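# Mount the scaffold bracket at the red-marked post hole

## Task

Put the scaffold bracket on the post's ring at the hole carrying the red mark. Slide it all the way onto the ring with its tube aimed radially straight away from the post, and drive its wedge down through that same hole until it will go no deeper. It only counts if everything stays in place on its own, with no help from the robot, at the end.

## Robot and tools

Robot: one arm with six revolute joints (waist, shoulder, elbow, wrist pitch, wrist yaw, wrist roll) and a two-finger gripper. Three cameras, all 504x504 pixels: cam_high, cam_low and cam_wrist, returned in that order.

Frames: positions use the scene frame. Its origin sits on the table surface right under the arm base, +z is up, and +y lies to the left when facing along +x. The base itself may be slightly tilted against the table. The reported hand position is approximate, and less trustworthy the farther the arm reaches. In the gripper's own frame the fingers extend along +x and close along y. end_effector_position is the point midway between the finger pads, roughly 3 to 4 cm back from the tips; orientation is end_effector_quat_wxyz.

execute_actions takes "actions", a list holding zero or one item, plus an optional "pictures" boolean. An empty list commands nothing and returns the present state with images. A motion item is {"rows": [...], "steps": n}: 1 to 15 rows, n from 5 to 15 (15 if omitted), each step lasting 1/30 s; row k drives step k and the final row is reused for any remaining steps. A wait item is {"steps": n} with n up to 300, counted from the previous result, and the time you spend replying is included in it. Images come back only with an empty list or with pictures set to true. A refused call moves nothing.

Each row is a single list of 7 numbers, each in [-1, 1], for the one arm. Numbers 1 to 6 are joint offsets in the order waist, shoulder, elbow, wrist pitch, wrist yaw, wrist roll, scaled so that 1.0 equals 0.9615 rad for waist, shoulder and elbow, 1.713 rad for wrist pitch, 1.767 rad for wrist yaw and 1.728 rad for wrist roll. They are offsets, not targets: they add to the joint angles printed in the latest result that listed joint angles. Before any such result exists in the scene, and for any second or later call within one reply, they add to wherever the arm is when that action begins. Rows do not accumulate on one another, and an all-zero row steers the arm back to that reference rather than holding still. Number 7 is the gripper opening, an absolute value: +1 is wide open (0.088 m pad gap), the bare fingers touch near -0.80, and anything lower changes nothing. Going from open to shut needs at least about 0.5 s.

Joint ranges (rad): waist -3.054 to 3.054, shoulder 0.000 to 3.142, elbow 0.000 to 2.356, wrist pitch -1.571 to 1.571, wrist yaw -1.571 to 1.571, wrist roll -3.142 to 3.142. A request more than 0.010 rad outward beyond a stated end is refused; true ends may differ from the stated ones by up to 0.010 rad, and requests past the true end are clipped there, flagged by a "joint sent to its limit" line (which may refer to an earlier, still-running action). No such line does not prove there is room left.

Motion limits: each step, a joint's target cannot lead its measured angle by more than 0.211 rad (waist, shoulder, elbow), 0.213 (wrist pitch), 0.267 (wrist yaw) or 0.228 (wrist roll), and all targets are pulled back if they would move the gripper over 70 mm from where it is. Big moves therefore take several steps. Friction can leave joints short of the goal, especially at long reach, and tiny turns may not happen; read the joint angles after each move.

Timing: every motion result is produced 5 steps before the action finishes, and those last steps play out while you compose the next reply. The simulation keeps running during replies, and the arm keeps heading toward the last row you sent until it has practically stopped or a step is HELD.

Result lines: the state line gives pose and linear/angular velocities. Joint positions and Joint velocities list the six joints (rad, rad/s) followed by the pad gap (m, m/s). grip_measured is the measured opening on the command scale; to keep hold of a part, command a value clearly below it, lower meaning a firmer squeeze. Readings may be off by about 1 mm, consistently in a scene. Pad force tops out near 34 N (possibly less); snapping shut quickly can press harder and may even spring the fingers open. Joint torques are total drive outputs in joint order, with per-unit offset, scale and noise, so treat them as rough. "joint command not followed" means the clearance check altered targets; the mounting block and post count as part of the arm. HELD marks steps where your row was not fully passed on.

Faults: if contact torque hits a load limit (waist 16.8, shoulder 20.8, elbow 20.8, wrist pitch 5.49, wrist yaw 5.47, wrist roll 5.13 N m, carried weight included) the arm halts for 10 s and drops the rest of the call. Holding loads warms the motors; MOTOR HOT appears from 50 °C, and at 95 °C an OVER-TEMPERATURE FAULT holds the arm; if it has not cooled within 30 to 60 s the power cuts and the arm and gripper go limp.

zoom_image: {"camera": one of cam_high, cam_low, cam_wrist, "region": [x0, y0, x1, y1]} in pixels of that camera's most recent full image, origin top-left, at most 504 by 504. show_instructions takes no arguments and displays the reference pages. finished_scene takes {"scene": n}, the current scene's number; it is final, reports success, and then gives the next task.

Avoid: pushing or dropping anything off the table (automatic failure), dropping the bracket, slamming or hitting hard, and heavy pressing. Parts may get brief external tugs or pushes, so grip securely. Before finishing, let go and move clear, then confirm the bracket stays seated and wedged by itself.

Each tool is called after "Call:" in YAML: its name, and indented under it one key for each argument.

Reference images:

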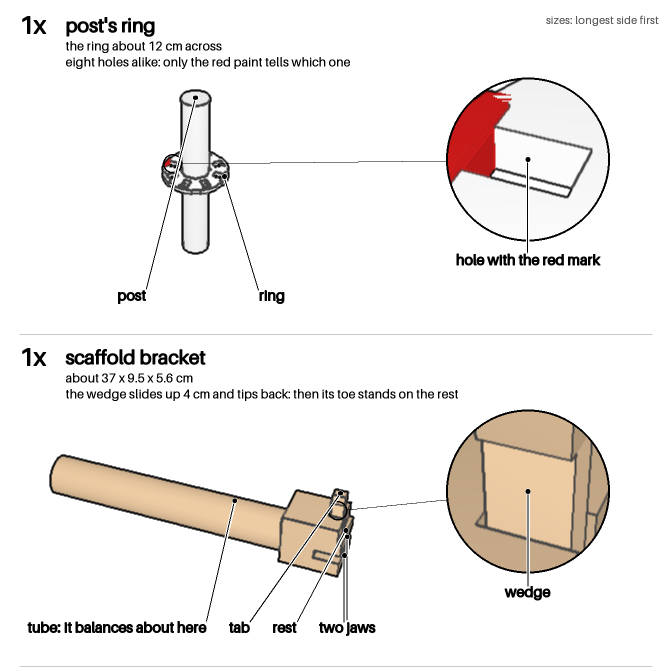

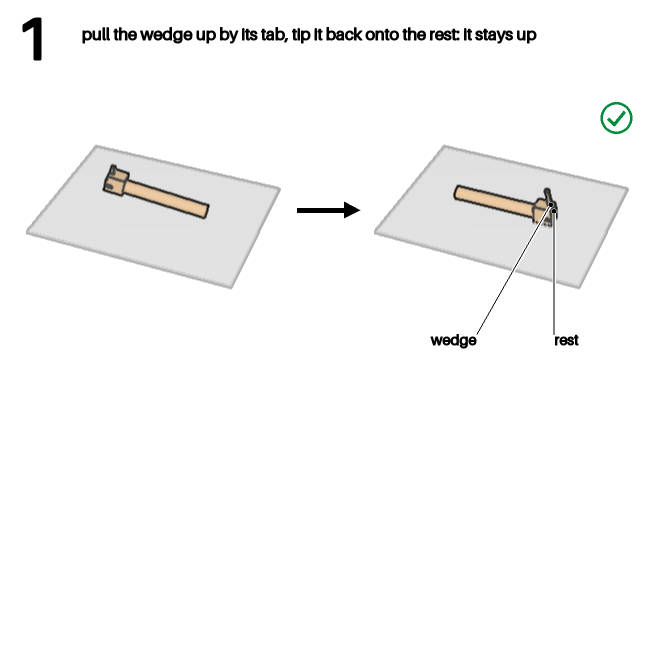

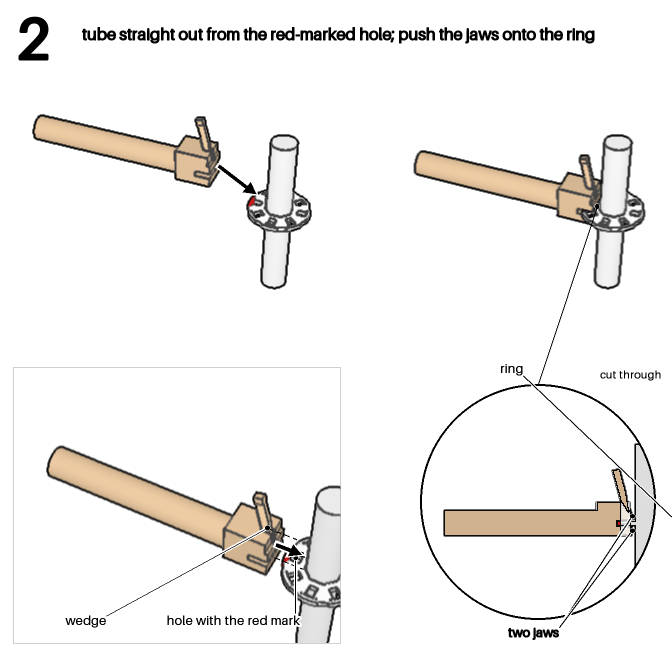

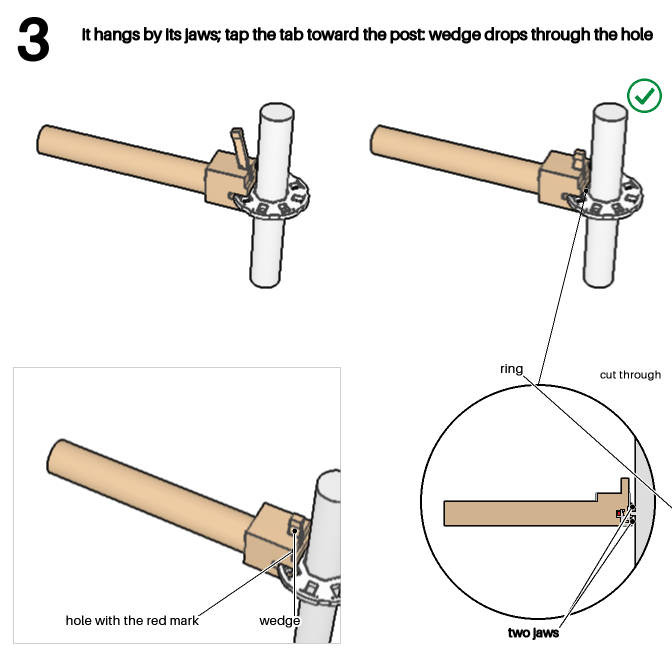

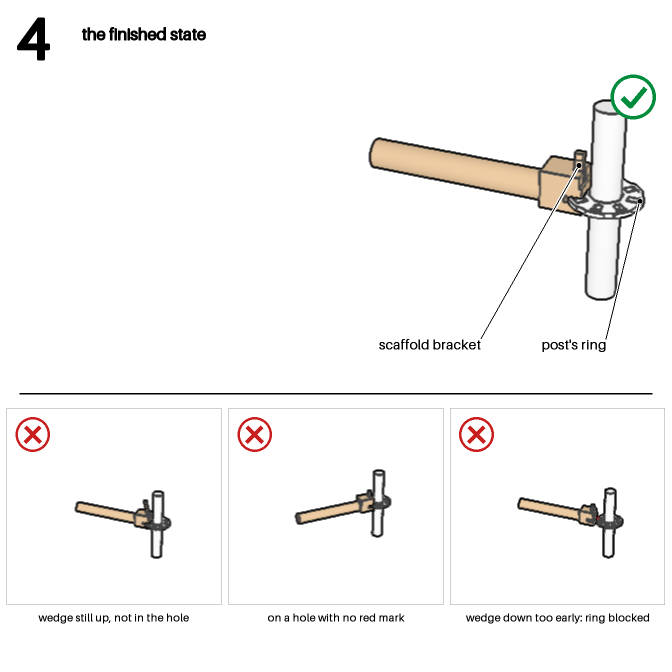

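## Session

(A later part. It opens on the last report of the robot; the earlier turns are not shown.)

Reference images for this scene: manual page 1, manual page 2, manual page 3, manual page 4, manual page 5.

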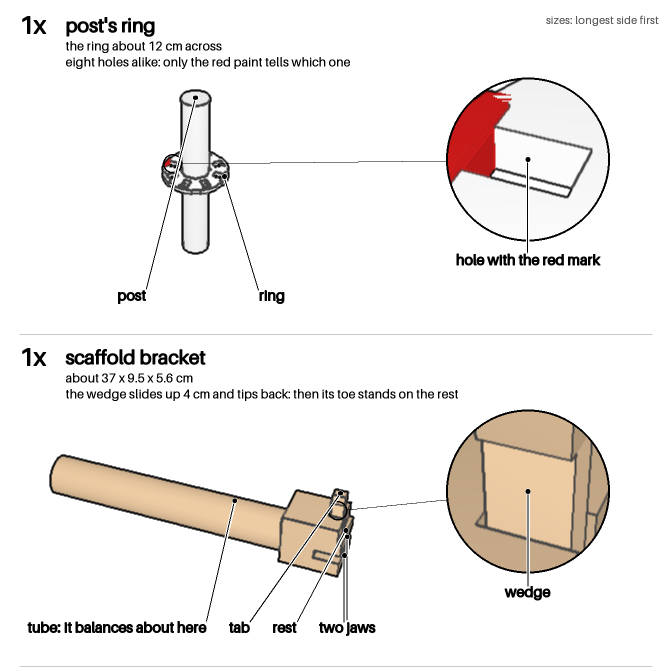

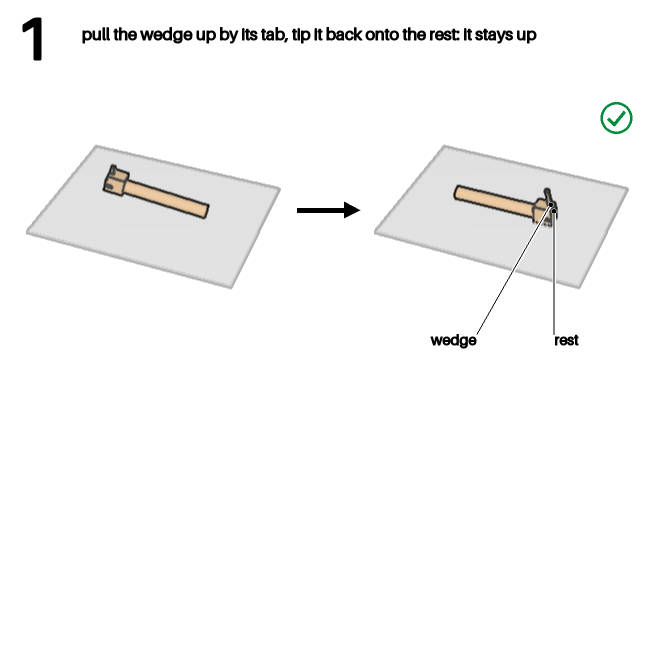

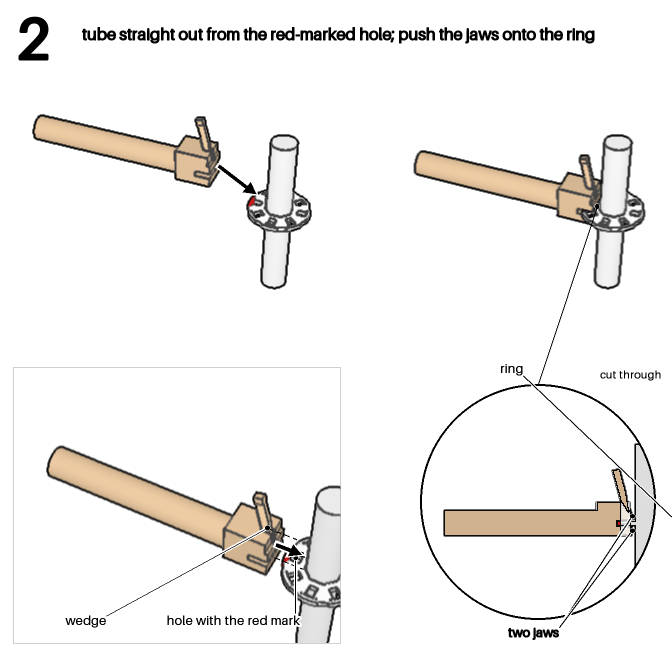

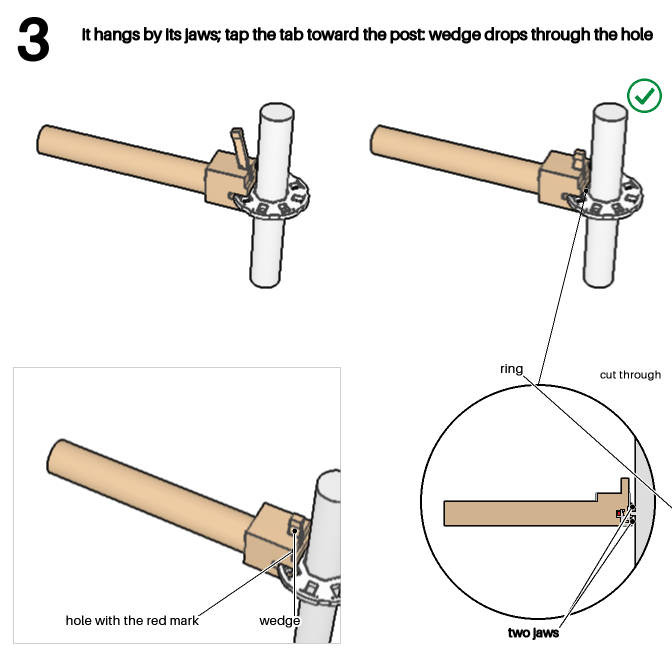

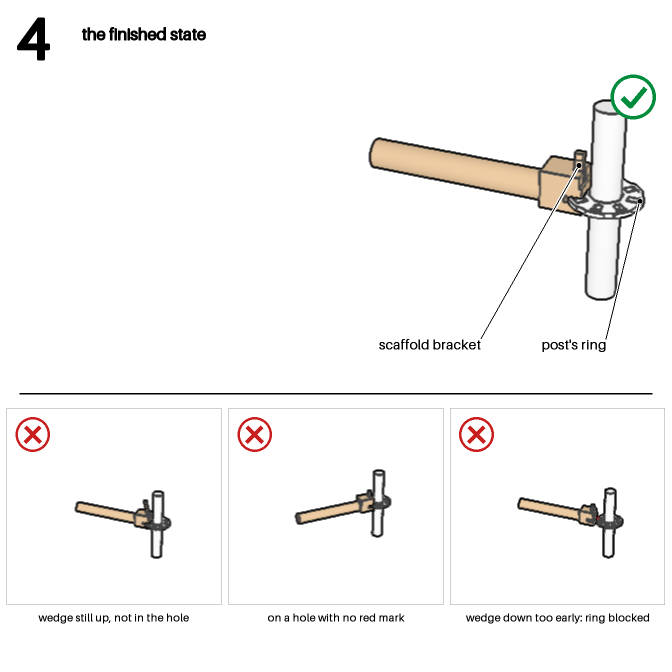

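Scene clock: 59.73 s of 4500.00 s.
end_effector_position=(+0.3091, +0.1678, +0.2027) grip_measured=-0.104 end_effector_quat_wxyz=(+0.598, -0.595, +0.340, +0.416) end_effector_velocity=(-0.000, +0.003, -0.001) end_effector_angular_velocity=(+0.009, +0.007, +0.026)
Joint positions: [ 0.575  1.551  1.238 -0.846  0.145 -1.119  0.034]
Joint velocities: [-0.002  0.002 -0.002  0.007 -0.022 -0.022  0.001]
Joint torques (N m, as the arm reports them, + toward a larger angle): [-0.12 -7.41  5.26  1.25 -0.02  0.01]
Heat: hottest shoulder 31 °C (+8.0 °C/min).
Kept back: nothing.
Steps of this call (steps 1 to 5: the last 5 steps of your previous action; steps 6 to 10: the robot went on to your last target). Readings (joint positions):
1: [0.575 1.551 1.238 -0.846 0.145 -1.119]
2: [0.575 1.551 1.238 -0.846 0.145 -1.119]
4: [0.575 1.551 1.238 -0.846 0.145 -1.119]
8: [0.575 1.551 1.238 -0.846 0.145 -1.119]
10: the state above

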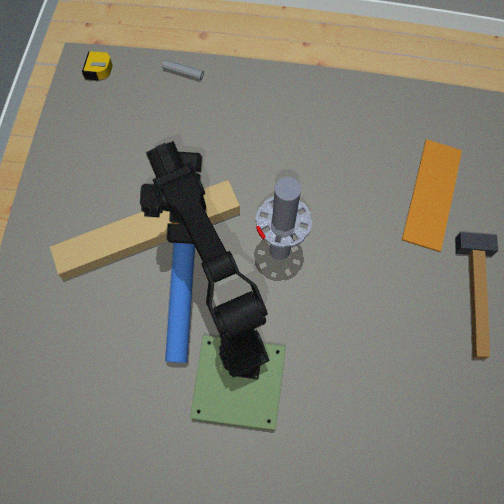

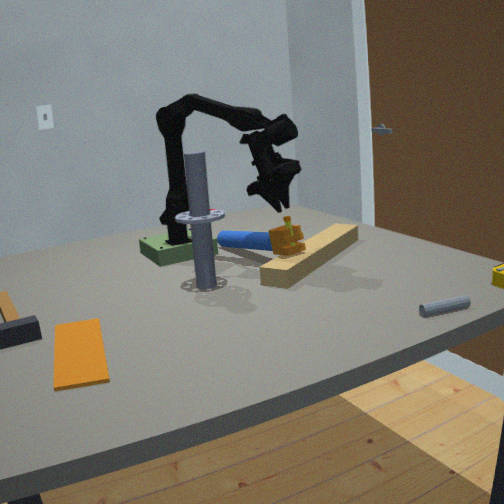

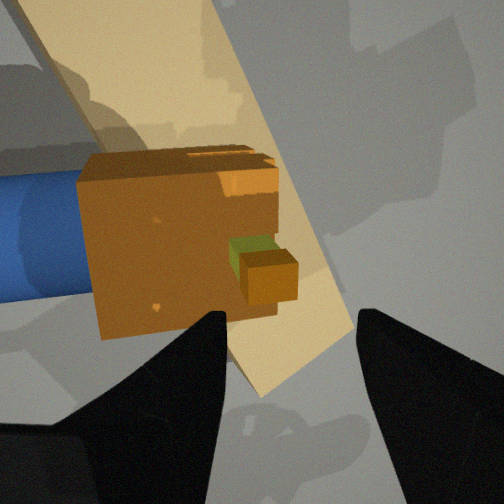

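Call:
execute_actions:
  actions:
    - {"rows": [[-0.02,0.08,0.14,-0.07,-0.02,-0.01,-0.1],[-0.04,0.16,0.24,-0.14,-0.04,-0.02,-0.1],[-0.052,0.24,0.315,-0.19,-0.052,-0.03,-0.1],[-0.052,0.24,0.315,-0.19,-0.052,-0.03,-0.1],[-0.052,0.24,0.315,-0.19,-0.052,-0.03,-0.1],[-0.052,0.24,0.315,-0.19,-0.052,-0.03,-0.1],[-0.052,0.24,0.315,-0.19,-0.052,-0.03,-0.1],[-0.052,0.24,0.315,-0.19,-0.052,-0.03,-0.1],[-0.052,0.24,0.28,-0.17,-0.052,-0.03,-0.1],[-0.052,0.24,0.25,-0.15,-0.052,-0.03,-0.1],[-0.052,0.24,0.215,-0.13,-0.052,-0.03,-0.1]], "steps": 15}

Call:
execute_actions:
  actions:
    - {"steps": 10}
  pictures: true

Scene clock: 62.13 s of 4500.00 s.
end_effector_position=(+0.3181, +0.1680, +0.1962) grip_measured=-0.100 end_effector_quat_wxyz=(+0.529, -0.565, +0.415, +0.479) end_effector_velocity=(+0.038, +0.029, -0.049) end_effector_angular_velocity=(+0.122, -0.104, +0.056)
Joint positions: [ 0.528  1.763  1.506 -1.134  0.061 -1.166  0.034]
Joint velocities: [-0.007  0.056 -0.149  0.359 -0.066 -0.051 -0.   ]
Joint torques (N m, as the arm reports them, + toward a larger angle): [-0.27 -6.92  3.8   1.08 -0.28 -0.05]
Heat: hottest shoulder 31 °C (+8.1 °C/min).
Steps of this call (steps 1 to 15: the robot went on to your last target; steps 16 to 62: nothing new was sent; steps 63 to 72: the first 10 steps of this action). Readings (joint positions):
63: [0.574 1.561 1.256 -0.875 0.139 -1.121]
64: [0.569 1.588 1.301 -0.935 0.123 -1.129]
66: [0.551 1.667 1.413 -1.031 0.090 -1.147]
70: [0.530 1.752 1.505 -1.134 0.066 -1.163]
72: the state above

Scene clock: 62.47 s of 4500.00 s.
end_effector_position=(+0.3194, +0.1695, +0.1799) grip_measured=-0.100 end_effector_quat_wxyz=(+0.528, -0.564, +0.414, +0.481) end_effector_velocity=(+0.006, +0.004, +0.002) end_effector_angular_velocity=(+0.023, -0.029, +0.006)
Joint positions: [ 0.528  1.774  1.454 -1.074  0.056 -1.168  0.034]
Joint velocities: [-0.002 -0.002 -0.002  0.037 -0.007 -0.007  0.   ]
Joint torques (N m, as the arm reports them, + toward a larger angle): [-0.33 -7.32  4.11  1.07 -0.27 -0.08]
Heat: hottest shoulder 31 °C (+8.1 °C/min).
Kept back: nothing.
Steps of this call (steps 1 to 5: the last 5 steps of your previous action; steps 6 to 10: the robot went on to your last target). Readings (joint positions):
1: [0.528 1.764 1.497 -1.116 0.059 -1.166]
2: [0.528 1.764 1.487 -1.101 0.059 -1.167]
4: [0.528 1.767 1.471 -1.089 0.058 -1.168]
8: [0.528 1.774 1.455 -1.076 0.056 -1.168]
10: the state above

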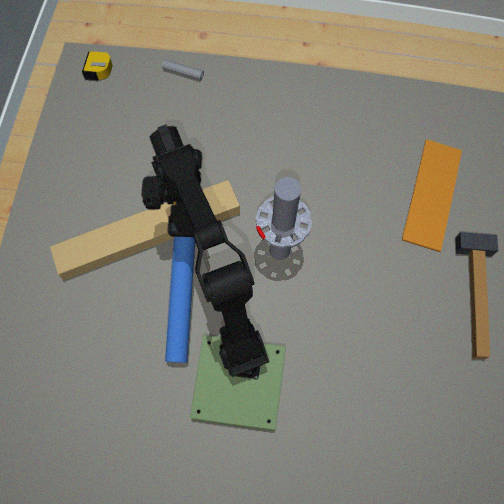

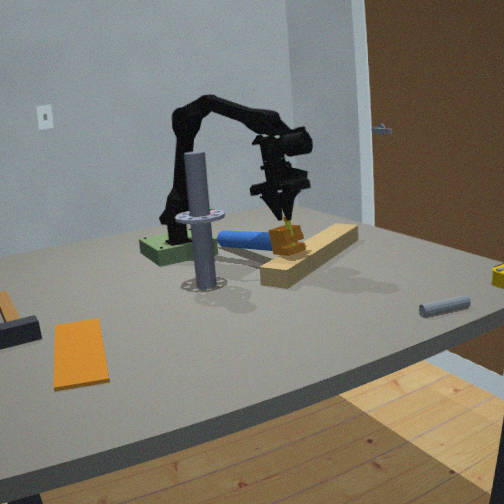

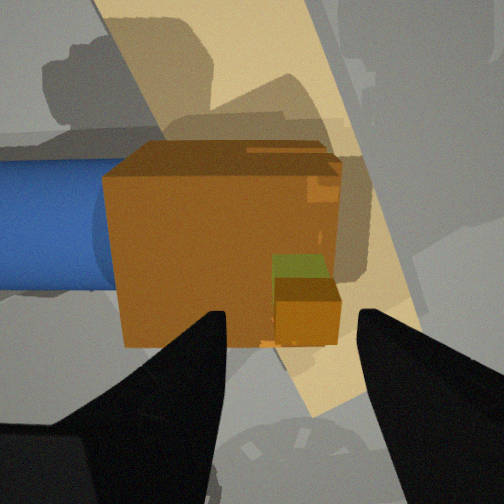

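Call:
execute_actions:
  actions:
    - {"rows": [[-0.015,0.008,-0.044,0.026,0,0,-0.15],[-0.015,0.008,-0.044,0.026,0,0,-0.2],[-0.015,0.008,-0.044,0.026,0,0,-0.2],[-0.015,0.008,-0.044,0.026,0,0,-0.2],[-0.015,0.008,-0.044,0.026,0,0,-0.2],[-0.015,0.008,-0.044,0.026,0,0,-0.2],[-0.015,0.008,-0.044,0.026,0,0,-0.2],[-0.015,0.008,-0.044,0.026,0,0,-0.4],[-0.015,0.008,-0.044,0.026,0,0,-0.6],[-0.015,0.008,-0.044,0.026,0,0,-0.8],[-0.015,0.008,-0.044,0.026,0,0,-1]], "steps": 15}

Call:
execute_actions:
  actions:
    - {"steps": 10}
  pictures: true

Scene clock: 63.17 s of 4500.00 s.
end_effector_position=(+0.3223, +0.1663, +0.1718) grip_measured=-0.424 end_effector_quat_wxyz=(+0.534, -0.562, +0.415, +0.477) end_effector_velocity=(+0.020, +0.004, +0.005) end_effector_angular_velocity=(+0.013, -0.101, -0.002)
Joint positions: [ 0.516  1.775  1.422 -1.033  0.056 -1.168  0.018]
Joint velocities: [-0.002 -0.002 -0.002  0.095  0.037 -0.007 -0.19 ]
Joint torques (N m, as the arm reports them, + toward a larger angle): [-0.36 -7.48  4.    1.02 -0.08 -0.01]
Heat: hottest shoulder 31 °C (+7.1 °C/min).
Steps of this call (steps 1 to 11: the robot went on to your last target; steps 12 to 21: the first 10 steps of this action). Readings (joint positions):
12: [0.527 1.774 1.449 -1.063 0.056 -1.168]
13: [0.525 1.774 1.443 -1.052 0.056 -1.168]
15: [0.520 1.774 1.433 -1.043 0.056 -1.168]
19: [0.516 1.775 1.422 -1.035 0.056 -1.168]
21: the state above

Scene clock: 63.50 s of 4500.00 s.
end_effector_position=(+0.3231, +0.1664, +0.1720) grip_measured=-0.483 end_effector_quat_wxyz=(+0.535, -0.562, +0.414, +0.476) end_effector_velocity=(+0.002, -0.001, +0.001) end_effector_angular_velocity=(-0.004, -0.010, +0.003)
Joint positions: [ 0.516  1.775  1.422 -1.03   0.057 -1.168  0.015]
Joint velocities: [-0.002 -0.002 -0.002  0.007  0.007 -0.007  0.   ]
Joint torques (N m, as the arm reports them, + toward a larger angle): [-0.26 -7.54  4.01  0.9  -0.11  0.01]
Heat: hottest shoulder 31 °C (+7.1 °C/min).
Kept back: nothing.
Steps of this call (steps 1 to 5: the last 5 steps of your previous action; steps 6 to 10: the robot went on to your last target). Readings (joint positions):
1: [0.516 1.775 1.422 -1.030 0.057 -1.168]
2: [0.516 1.775 1.422 -1.030 0.057 -1.168]
4: [0.516 1.775 1.422 -1.030 0.057 -1.168]
8: [0.516 1.775 1.422 -1.030 0.057 -1.168]
10: the state above

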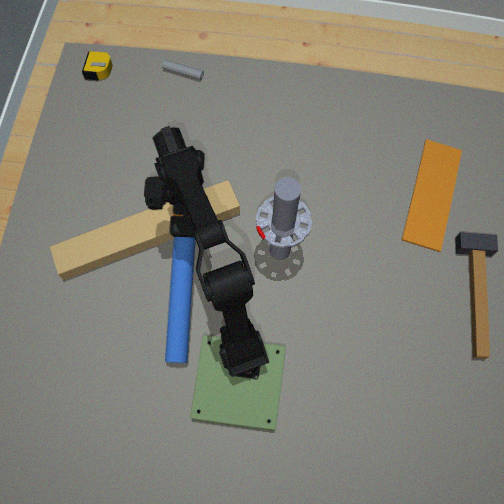

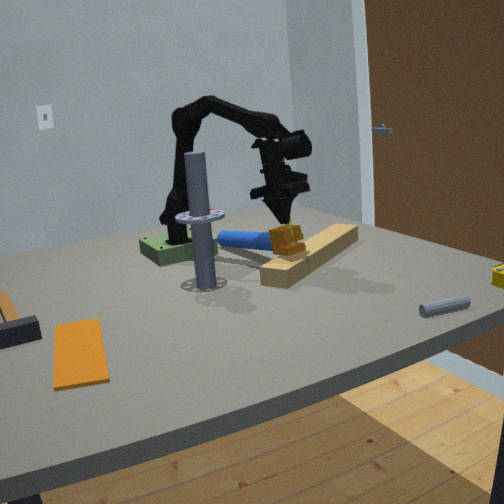

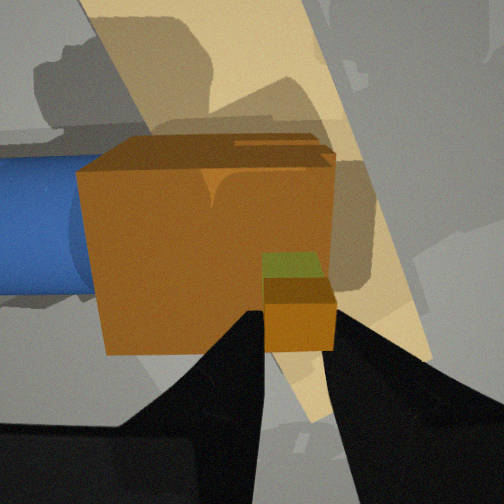

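Call:
execute_actions:
  actions:
    - {"rows": [[0,-0.002,0.03,-0.02,0,0,-1],[0,-0.004,0.06,-0.04,0,0,-1],[0,-0.005,0.09,-0.06,0,0,-1],[0,-0.007,0.12,-0.08,0,0,-1],[0,-0.009,0.155,-0.103,0,0,-1],[0,-0.009,0.155,-0.103,0,0,-1],[0,-0.009,0.155,-0.103,0,0,-1],[0.012,-0.023,0.141,-0.111,-0.003,0.007,-1],[0.025,-0.036,0.127,-0.119,-0.005,0.014,-1],[0.037,-0.05,0.113,-0.127,-0.008,0.021,-1],[0.05,-0.064,0.099,-0.136,-0.01,0.027,-1],[0.062,-0.078,0.085,-0.144,-0.013,0.034,-1],[0.075,-0.091,0.071,-0.152,-0.015,0.041,-1],[0.087,-0.105,0.057,-0.16,-0.018,0.048,-1]], "steps": 15}

Call:
execute_actions:
  actions:
    - {"steps": 10}
  pictures: true

Scene clock: 64.83 s of 4500.00 s.
end_effector_position=(+0.3135, +0.1631, +0.2053) grip_measured=-0.483 end_effector_quat_wxyz=(+0.526, -0.558, +0.427, +0.479) end_effector_velocity=(-0.097, +0.002, +0.054) end_effector_angular_velocity=(-0.009, +0.138, -0.175)
Joint positions: [ 0.52   1.759  1.54  -1.196  0.058 -1.156  0.015]
Joint velocities: [ 0.134 -0.203 -0.002 -0.344 -0.007  0.315 -0.   ]
Joint torques (N m, as the arm reports them, + toward a larger angle): [ 1.45 -9.62  4.24 -0.15 -0.5   0.  ]
Heat: hottest shoulder 31 °C (+7.0 °C/min).
Steps of this call (steps 1 to 15: the robot went on to your last target; steps 16 to 30: nothing new was sent; steps 31 to 40: the first 10 steps of this action). Readings (joint positions):
31: [0.516 1.775 1.424 -1.031 0.057 -1.168]
32: [0.516 1.775 1.432 -1.043 0.057 -1.168]
34: [0.516 1.775 1.464 -1.096 0.057 -1.168]
38: [0.516 1.770 1.536 -1.180 0.056 -1.169]
40: the state above

Scene clock: 65.17 s of 4500.00 s.
end_effector_position=(+0.2659, +0.1703, +0.2064) grip_measured=-0.482 end_effector_quat_wxyz=(-0.496, +0.542, -0.450, -0.507) end_effector_velocity=(-0.004, -0.005, -0.007) end_effector_angular_velocity=(-0.014, +0.015, -0.054)
Joint positions: [ 0.599  1.693  1.48  -1.296  0.03  -1.092  0.015]
Joint velocities: [-0.002 -0.007 -0.037  0.007  0.007  0.051 -0.   ]
Joint torques (N m, as the arm reports them, + toward a larger angle): [-0.15 -9.55  4.76  0.39 -0.29  0.06]
Heat: hottest shoulder 31 °C (+7.1 °C/min).
Kept back: nothing.
Steps of this call (steps 1 to 5: the last 5 steps of your previous action; steps 6 to 10: the robot went on to your last target). Readings (joint positions):
1: [0.527 1.751 1.540 -1.212 0.057 -1.146]
2: [0.536 1.741 1.536 -1.226 0.056 -1.137]
4: [0.559 1.717 1.518 -1.252 0.050 -1.117]
8: [0.597 1.693 1.484 -1.295 0.030 -1.097]
10: the state above

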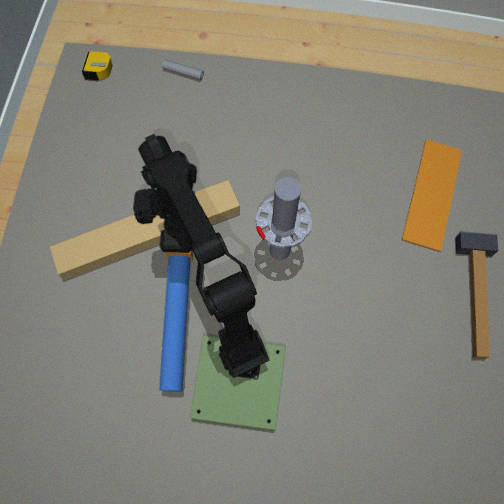

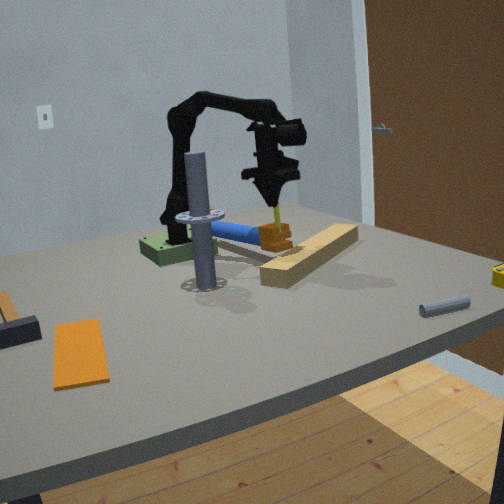

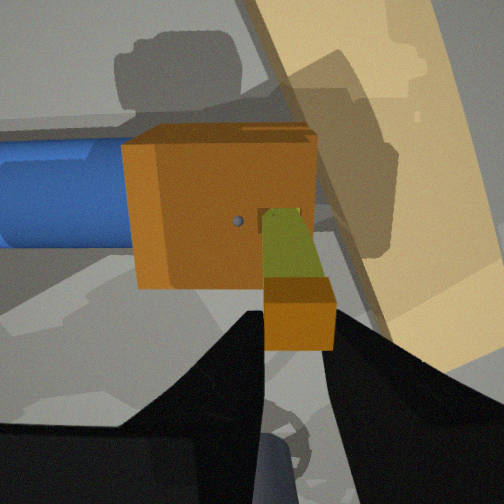

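Call:
execute_actions:
  actions:
    - {"rows": [[0.003,-0.01,-0.03,0.005,-0.004,0,-1],[0.005,-0.01,-0.05,0.015,-0.008,0,-1],[0.008,0.0,-0.075,0.03,-0.012,0,-1],[0.008,0.01,-0.1,0.042,-0.016,0,-1],[0.008,0.018,-0.125,0.054,-0.02,0,-1],[0.008,0.025,-0.15,0.066,-0.02,0,-1],[0.008,0.03,-0.17,0.078,-0.02,0,-1],[0.008,0.036,-0.19,0.088,-0.02,0,-1]], "steps": 15}

Call:
execute_actions:
  actions:
    - {"steps": 10}
  pictures: true

Call:
zoom_image:
  camera: "cam_low"
  region: [210, 180, 330, 280]

Scene clock: 65.93 s of 4500.00 s.
end_effector_position=(+0.2561, +0.1707, +0.1596) grip_measured=-0.482 end_effector_quat_wxyz=(-0.479, +0.528, -0.467, -0.523) end_effector_velocity=(-0.060, -0.031, -0.154) end_effector_angular_velocity=(-0.215, +0.388, +0.029)
Joint positions: [ 0.604  1.718  1.326 -1.173  0.    -1.089  0.015]
Joint velocities: [ 0.007  0.188 -0.393  0.139 -0.037 -0.022  0.   ]
Joint torques (N m, as the arm reports them, + toward a larger angle): [ 0.26 -8.17  4.97  0.83 -0.25 -0.08]
Heat: hottest shoulder 31 °C (+7.0 °C/min).
Steps of this call (steps 1 to 13: the robot went on to your last target; steps 14 to 23: the first 10 steps of this action). Readings (joint positions):
14: [0.599 1.689 1.476 -1.295 0.030 -1.088]
15: [0.599 1.689 1.469 -1.290 0.030 -1.088]
17: [0.600 1.688 1.441 -1.263 0.025 -1.089]
21: [0.604 1.705 1.359 -1.192 0.008 -1.089]
23: the state above

Scene clock: 66.27 s of 4500.00 s.
end_effector_position=(+0.2558, +0.1711, +0.1526) grip_measured=-0.482 end_effector_quat_wxyz=(-0.477, +0.529, -0.467, -0.524) end_effector_velocity=(-0.000, +0.002, +0.000) end_effector_angular_velocity=(+0.010, -0.002, -0.005)
Joint positions: [ 0.606  1.725  1.305 -1.149 -0.    -1.091  0.015]
Joint velocities: [ 0.002 -0.002 -0.002  0.007 -0.007  0.007 -0.   ]
Joint torques (N m, as the arm reports them, + toward a larger angle): [ 0.07 -7.23  3.88  0.76 -0.36 -0.03]
Heat: hottest shoulder 31 °C (+7.1 °C/min).
Kept back: nothing.
Steps of this call (steps 1 to 5: the last 5 steps of your previous action; steps 6 to 10: the robot went on to your last target). Readings (joint positions):
1: [0.605 1.723 1.315 -1.165 -0.000 -1.090]
2: [0.605 1.725 1.310 -1.159 -0.000 -1.091]
4: [0.606 1.725 1.307 -1.155 -0.000 -1.091]
8: [0.606 1.725 1.306 -1.149 -0.000 -1.091]
10: the state above

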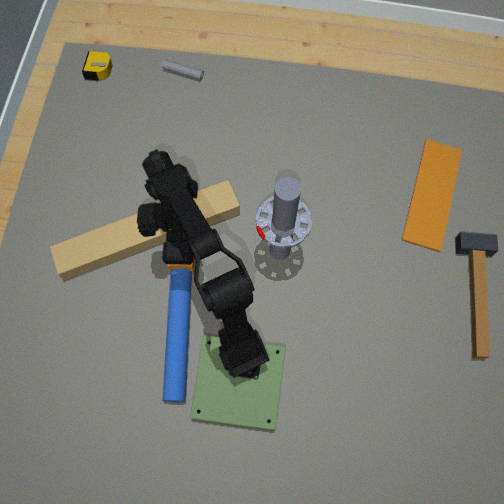

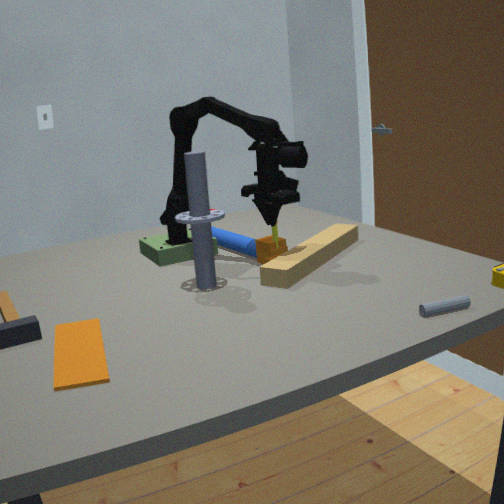

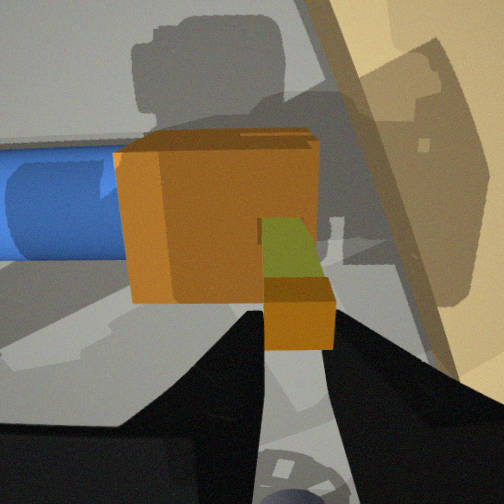

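Region (210, 180, 330, 280) of cam_low's 504x504 image, scaled by 4.200, with more detail than that image has.

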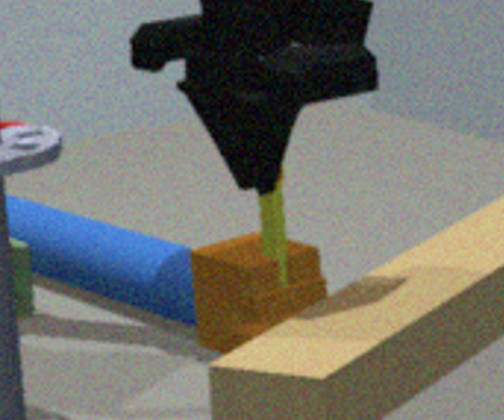

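Call:
execute_actions:
  actions:
    - {"rows": [[0.0135,-0.036,-0.043,0.025,0.011,0.007,-1],[0.027,-0.071,-0.086,0.05,0.022,0.015,-1],[0.04,-0.107,-0.128,0.075,0.034,0.022,-1],[0.054,-0.143,-0.171,0.1,0.045,0.029,-1],[0.068,-0.179,-0.214,0.125,0.056,0.037,-1],[0.081,-0.214,-0.257,0.149,0.067,0.044,-1],[0.095,-0.25,-0.3,0.174,0.078,0.051,-1],[0.108,-0.286,-0.342,0.199,0.09,0.058,-1],[0.122,-0.321,-0.385,0.224,0.101,0.066,-1],[0.135,-0.357,-0.428,0.249,0.112,0.073,-1]], "steps": 15}

Call:
execute_actions:
  actions:
    - {"steps": 12}
  pictures: true

Call:
zoom_image:
  camera: "cam_low"
  region: [210, 180, 330, 280]

Scene clock: 67.87 s of 4500.00 s.
end_effector_position=(+0.2404, +0.1700, +0.1479) grip_measured=-0.446 end_effector_quat_wxyz=(+0.552, -0.580, +0.388, +0.457) end_effector_velocity=(-0.068, -0.012, -0.009) end_effector_angular_velocity=(+0.320, -1.085, -0.079)
Joint positions: [ 0.699  1.485  1.006 -0.848  0.132 -1.003  0.017]
Joint velocities: [ 0.383 -1.004 -1.199  1.194  0.535  0.344  0.021]
Joint torques (N m, as the arm reports them, + toward a larger angle): [ 0.27 -7.55  4.4   2.    0.63  0.18]
Heat: hottest shoulder 31 °C (+7.0 °C/min).
Steps of this call (steps 1 to 30: the robot went on to your last target; steps 31 to 38: nothing new was sent; steps 39 to 48: the first 10 steps of this action). Readings (joint positions):
39: [0.607 1.722 1.300 -1.140 0.000 -1.090]
40: [0.610 1.712 1.285 -1.122 0.006 -1.085]
42: [0.625 1.673 1.230 -1.065 0.034 -1.067]
46: [0.673 1.551 1.086 -0.926 0.096 -1.025]
48: the state above

Scene clock: 68.27 s of 4500.00 s.
end_effector_position=(+0.2346, +0.1680, +0.1471) grip_measured=-0.416 end_effector_quat_wxyz=(+0.581, -0.592, +0.357, +0.430) end_effector_velocity=(+0.022, -0.021, +0.010) end_effector_angular_velocity=(-0.122, -0.176, -0.049)
Joint positions: [ 0.734  1.395  0.898 -0.74   0.186 -0.973  0.019]
Joint velocities: [ 0.002 -0.027 -0.022  0.051  0.212 -0.022 -0.006]
Joint torques (N m, as the arm reports them, + toward a larger angle): [-0.03 -6.64  4.74  2.23  0.24  0.24]
Heat: hottest shoulder 31 °C (+7.1 °C/min).
Kept back: nothing.
Steps of this call (steps 1 to 5: the last 5 steps of your previous action; steps 6 to 12: the robot went on to your last target). Readings (joint positions):
1: [0.710 1.456 0.973 -0.816 0.147 -0.993]
2: [0.718 1.435 0.948 -0.797 0.156 -0.986]
4: [0.727 1.413 0.921 -0.769 0.168 -0.978]
8: [0.732 1.398 0.902 -0.746 0.179 -0.973]
12: the state above

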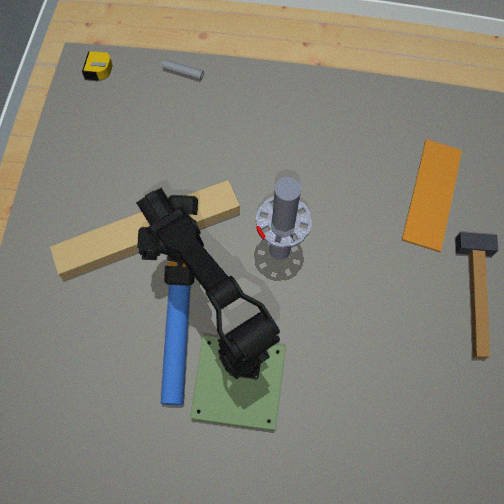

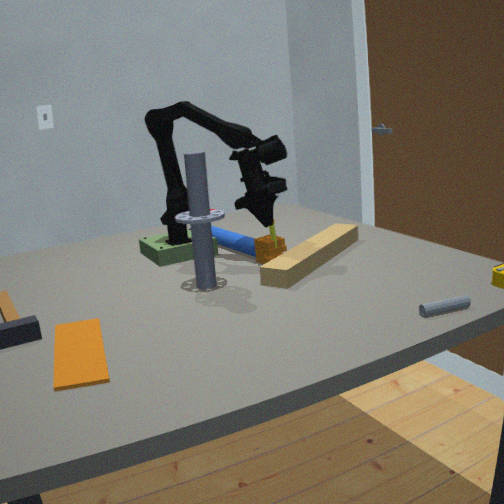

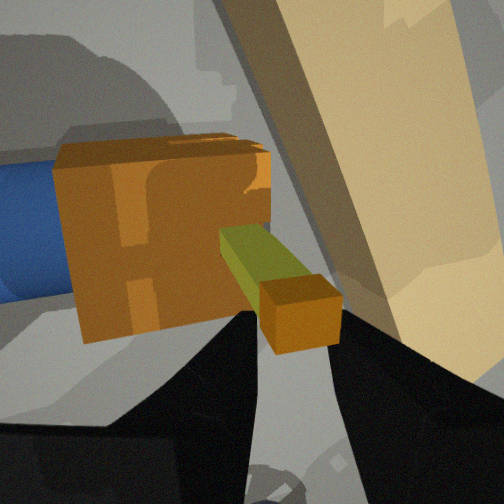

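Region (210, 180, 330, 280) of cam_low's 504x504 image, scaled by 4.200, with more detail than that image has.

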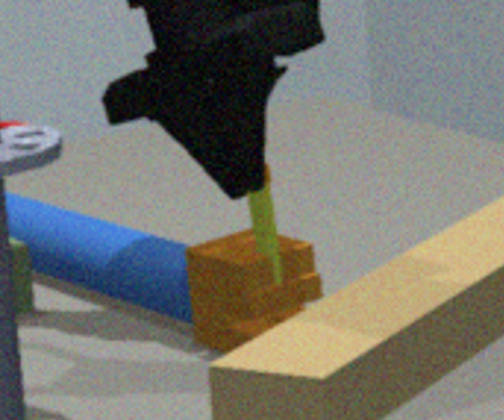

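Call:
execute_actions:
  actions:
    - {"rows": [[0,0,0,0,0,0,-0.6],[0,0,0,0,0,0,-0.5],[0,0,0,0,0,0,-0.45],[0,0,0,0,0,0,-0.4],[0,0,0,0,0,0,-0.37],[0,0,0,0,0,0,-0.34],[0,0,0,0,0,0,-0.3],[0,0,0,0,0,0,-0.25],[0,0,0,0,0,0,-0.2]], "steps": 15}

Call:
execute_actions:
  actions:
    - {"steps": 10}
  pictures: true

Call:
zoom_image:
  camera: "cam_low"
  region: [210, 180, 330, 280]

Scene clock: 68.97 s of 4500.00 s.
end_effector_position=(+0.2353, +0.1677, +0.1473) grip_measured=-0.296 end_effector_quat_wxyz=(+0.582, -0.593, +0.356, +0.427) end_effector_velocity=(-0.008, -0.003, -0.003) end_effector_angular_velocity=(-0.011, +0.041, +0.012)
Joint positions: [ 0.734  1.393  0.897 -0.736  0.191 -0.971  0.024]
Joint velocities: [-0.002 -0.002 -0.002 -0.037 -0.022 -0.007  0.054]
Joint torques (N m, as the arm reports them, + toward a larger angle): [-0.06 -5.18  5.24  0.94 -0.15 -0.03]
Heat: hottest shoulder 31 °C (+7.0 °C/min).
Steps of this call (steps 1 to 11: the robot went on to your last target; steps 12 to 21: the first 10 steps of this action). Readings (joint positions):
12: [0.734 1.393 0.897 -0.732 0.192 -0.969]
13: [0.734 1.393 0.897 -0.732 0.192 -0.969]
15: [0.734 1.393 0.897 -0.734 0.191 -0.969]
19: [0.734 1.393 0.897 -0.736 0.191 -0.971]
21: the state above

Scene clock: 69.30 s of 4500.00 s.
end_effector_position=(+0.2351, +0.1676, +0.1472) grip_measured=-0.203 end_effector_quat_wxyz=(+0.582, -0.593, +0.356, +0.428) end_effector_velocity=(-0.001, -0.004, -0.002) end_effector_angular_velocity=(-0.016, +0.004, +0.002)
Joint positions: [ 0.734  1.393  0.897 -0.737  0.19  -0.971  0.029]
Joint velocities: [-0.002 -0.002 -0.007 -0.007  0.007 -0.007  0.001]
Joint torques (N m, as the arm reports them, + toward a larger angle): [-0.1  -5.2   5.12  0.94 -0.14 -0.02]
Heat: hottest shoulder 31 °C (+6.1 °C/min).
Kept back: nothing.
Steps of this call (steps 1 to 5: the last 5 steps of your previous action; steps 6 to 10: the robot went on to your last target). Readings (joint positions):
1: [0.734 1.393 0.897 -0.737 0.190 -0.971]
2: [0.734 1.393 0.897 -0.737 0.190 -0.971]
4: [0.734 1.393 0.897 -0.737 0.190 -0.971]
8: [0.734 1.393 0.897 -0.737 0.190 -0.971]
10: the state above

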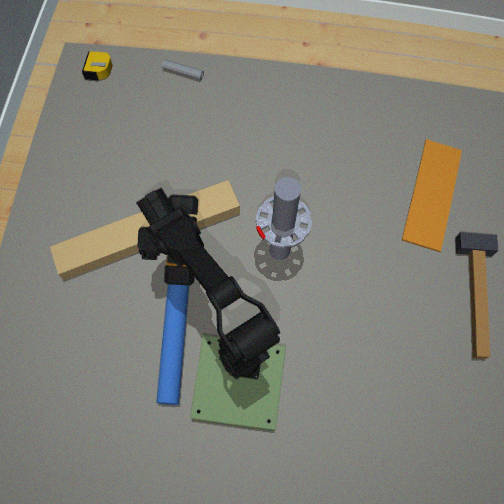

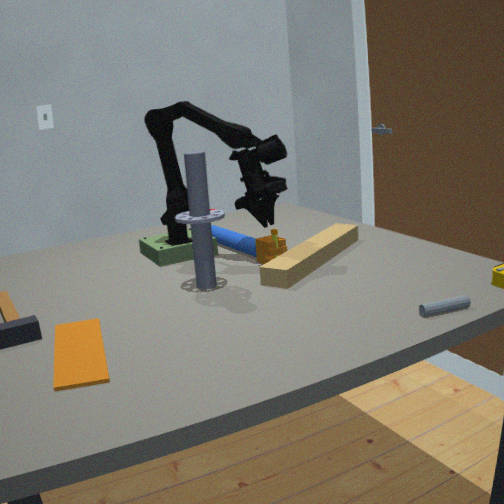

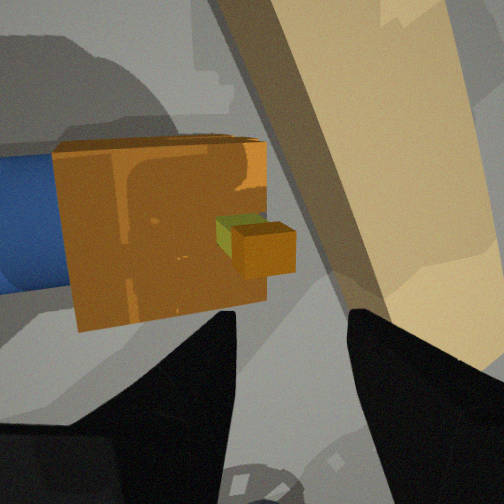

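Region (210, 180, 330, 280) of cam_low's 504x504 image, scaled by 4.200, with more detail than that image has.

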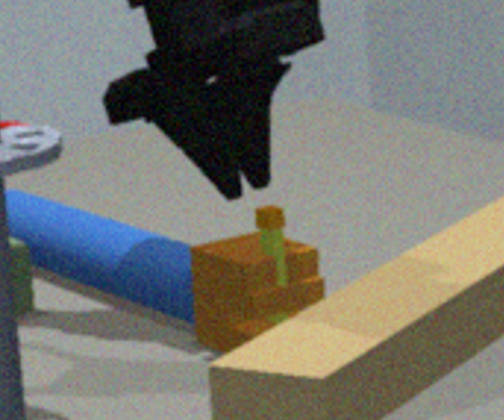

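Call:
execute_actions:
  actions:
    - {"rows": [[-0.03,0.06,0.11,-0.07,-0.03,-0.016,-0.1],[-0.06,0.14,0.2,-0.12,-0.055,-0.032,-0.1],[-0.09,0.23,0.29,-0.17,-0.085,-0.05,-0.1],[-0.126,0.336,0.375,-0.224,-0.112,-0.065,-0.1]], "steps": 15}

Call:
execute_actions:
  actions:
    - {"steps": 10}
  pictures: true

Scene clock: 71.23 s of 4500.00 s.
end_effector_position=(+0.2474, +0.1683, +0.1428) grip_measured=-0.104 end_effector_quat_wxyz=(-0.481, +0.532, -0.465, -0.519) end_effector_velocity=(-0.019, -0.003, -0.022) end_effector_angular_velocity=(-0.067, +0.367, +0.047)
Joint positions: [ 0.619  1.69   1.226 -1.093  0.01  -1.074  0.034]
Joint velocities: [-0.051  0.227  0.173 -0.286 -0.154 -0.095  0.001]
Joint torques (N m, as the arm reports them, + toward a larger angle): [-0.07 -6.72  5.63  0.35 -0.33 -0.07]
Heat: hottest shoulder 31 °C (+5.1 °C/min).
Steps of this call (steps 1 to 15: the robot went on to your last target; steps 16 to 48: nothing new was sent; steps 49 to 58: the first 10 steps of this action). Readings (joint positions):
49: [0.731 1.401 0.911 -0.765 0.179 -0.977]
50: [0.722 1.424 0.946 -0.821 0.157 -0.989]
52: [0.686 1.513 1.055 -0.927 0.091 -1.026]
56: [0.626 1.667 1.209 -1.062 0.023 -1.067]
58: the state above

Scene clock: 71.57 s of 4500.00 s.
end_effector_position=(+0.2474, +0.1698, +0.1443) grip_measured=-0.100 end_effector_quat_wxyz=(-0.476, +0.527, -0.468, -0.526) end_effector_velocity=(-0.005, -0.000, -0.003) end_effector_angular_velocity=(+0.000, +0.039, +0.005)
Joint positions: [ 0.616  1.705  1.249 -1.117 -0.003 -1.081  0.034]
Joint velocities: [-0.002  0.012  0.002 -0.022 -0.022 -0.007  0.   ]
Joint torques (N m, as the arm reports them, + toward a larger angle): [-0.46 -6.14  5.25  0.31 -0.29 -0.08]
Heat: hottest shoulder 31 °C (+5.0 °C/min).
Kept back: nothing.
Steps of this call (steps 1 to 5: the last 5 steps of your previous action; steps 6 to 10: the robot went on to your last target). Readings (joint positions):
1: [0.617 1.696 1.231 -1.100 0.006 -1.076]
2: [0.617 1.699 1.236 -1.105 0.003 -1.078]
4: [0.617 1.702 1.243 -1.111 -0.001 -1.080]
8: [0.616 1.704 1.249 -1.116 -0.003 -1.081]
10: the state above

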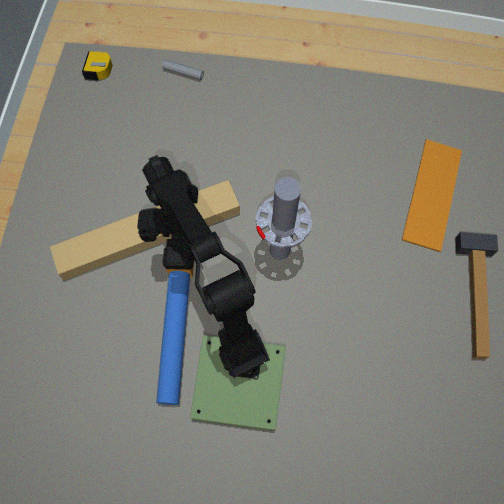

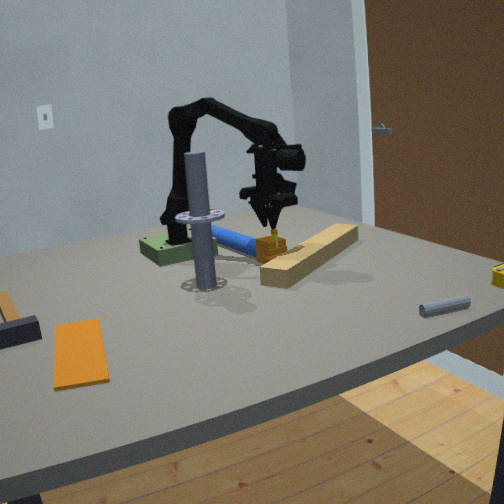

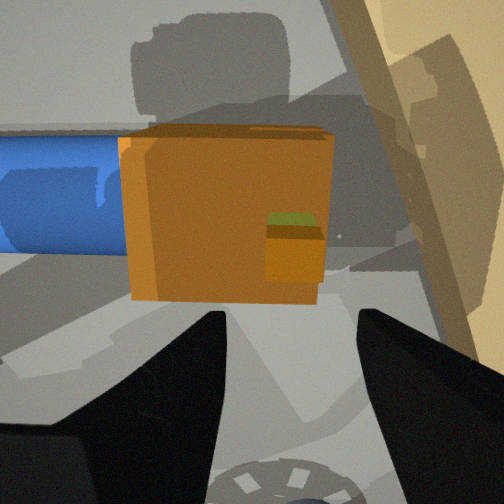

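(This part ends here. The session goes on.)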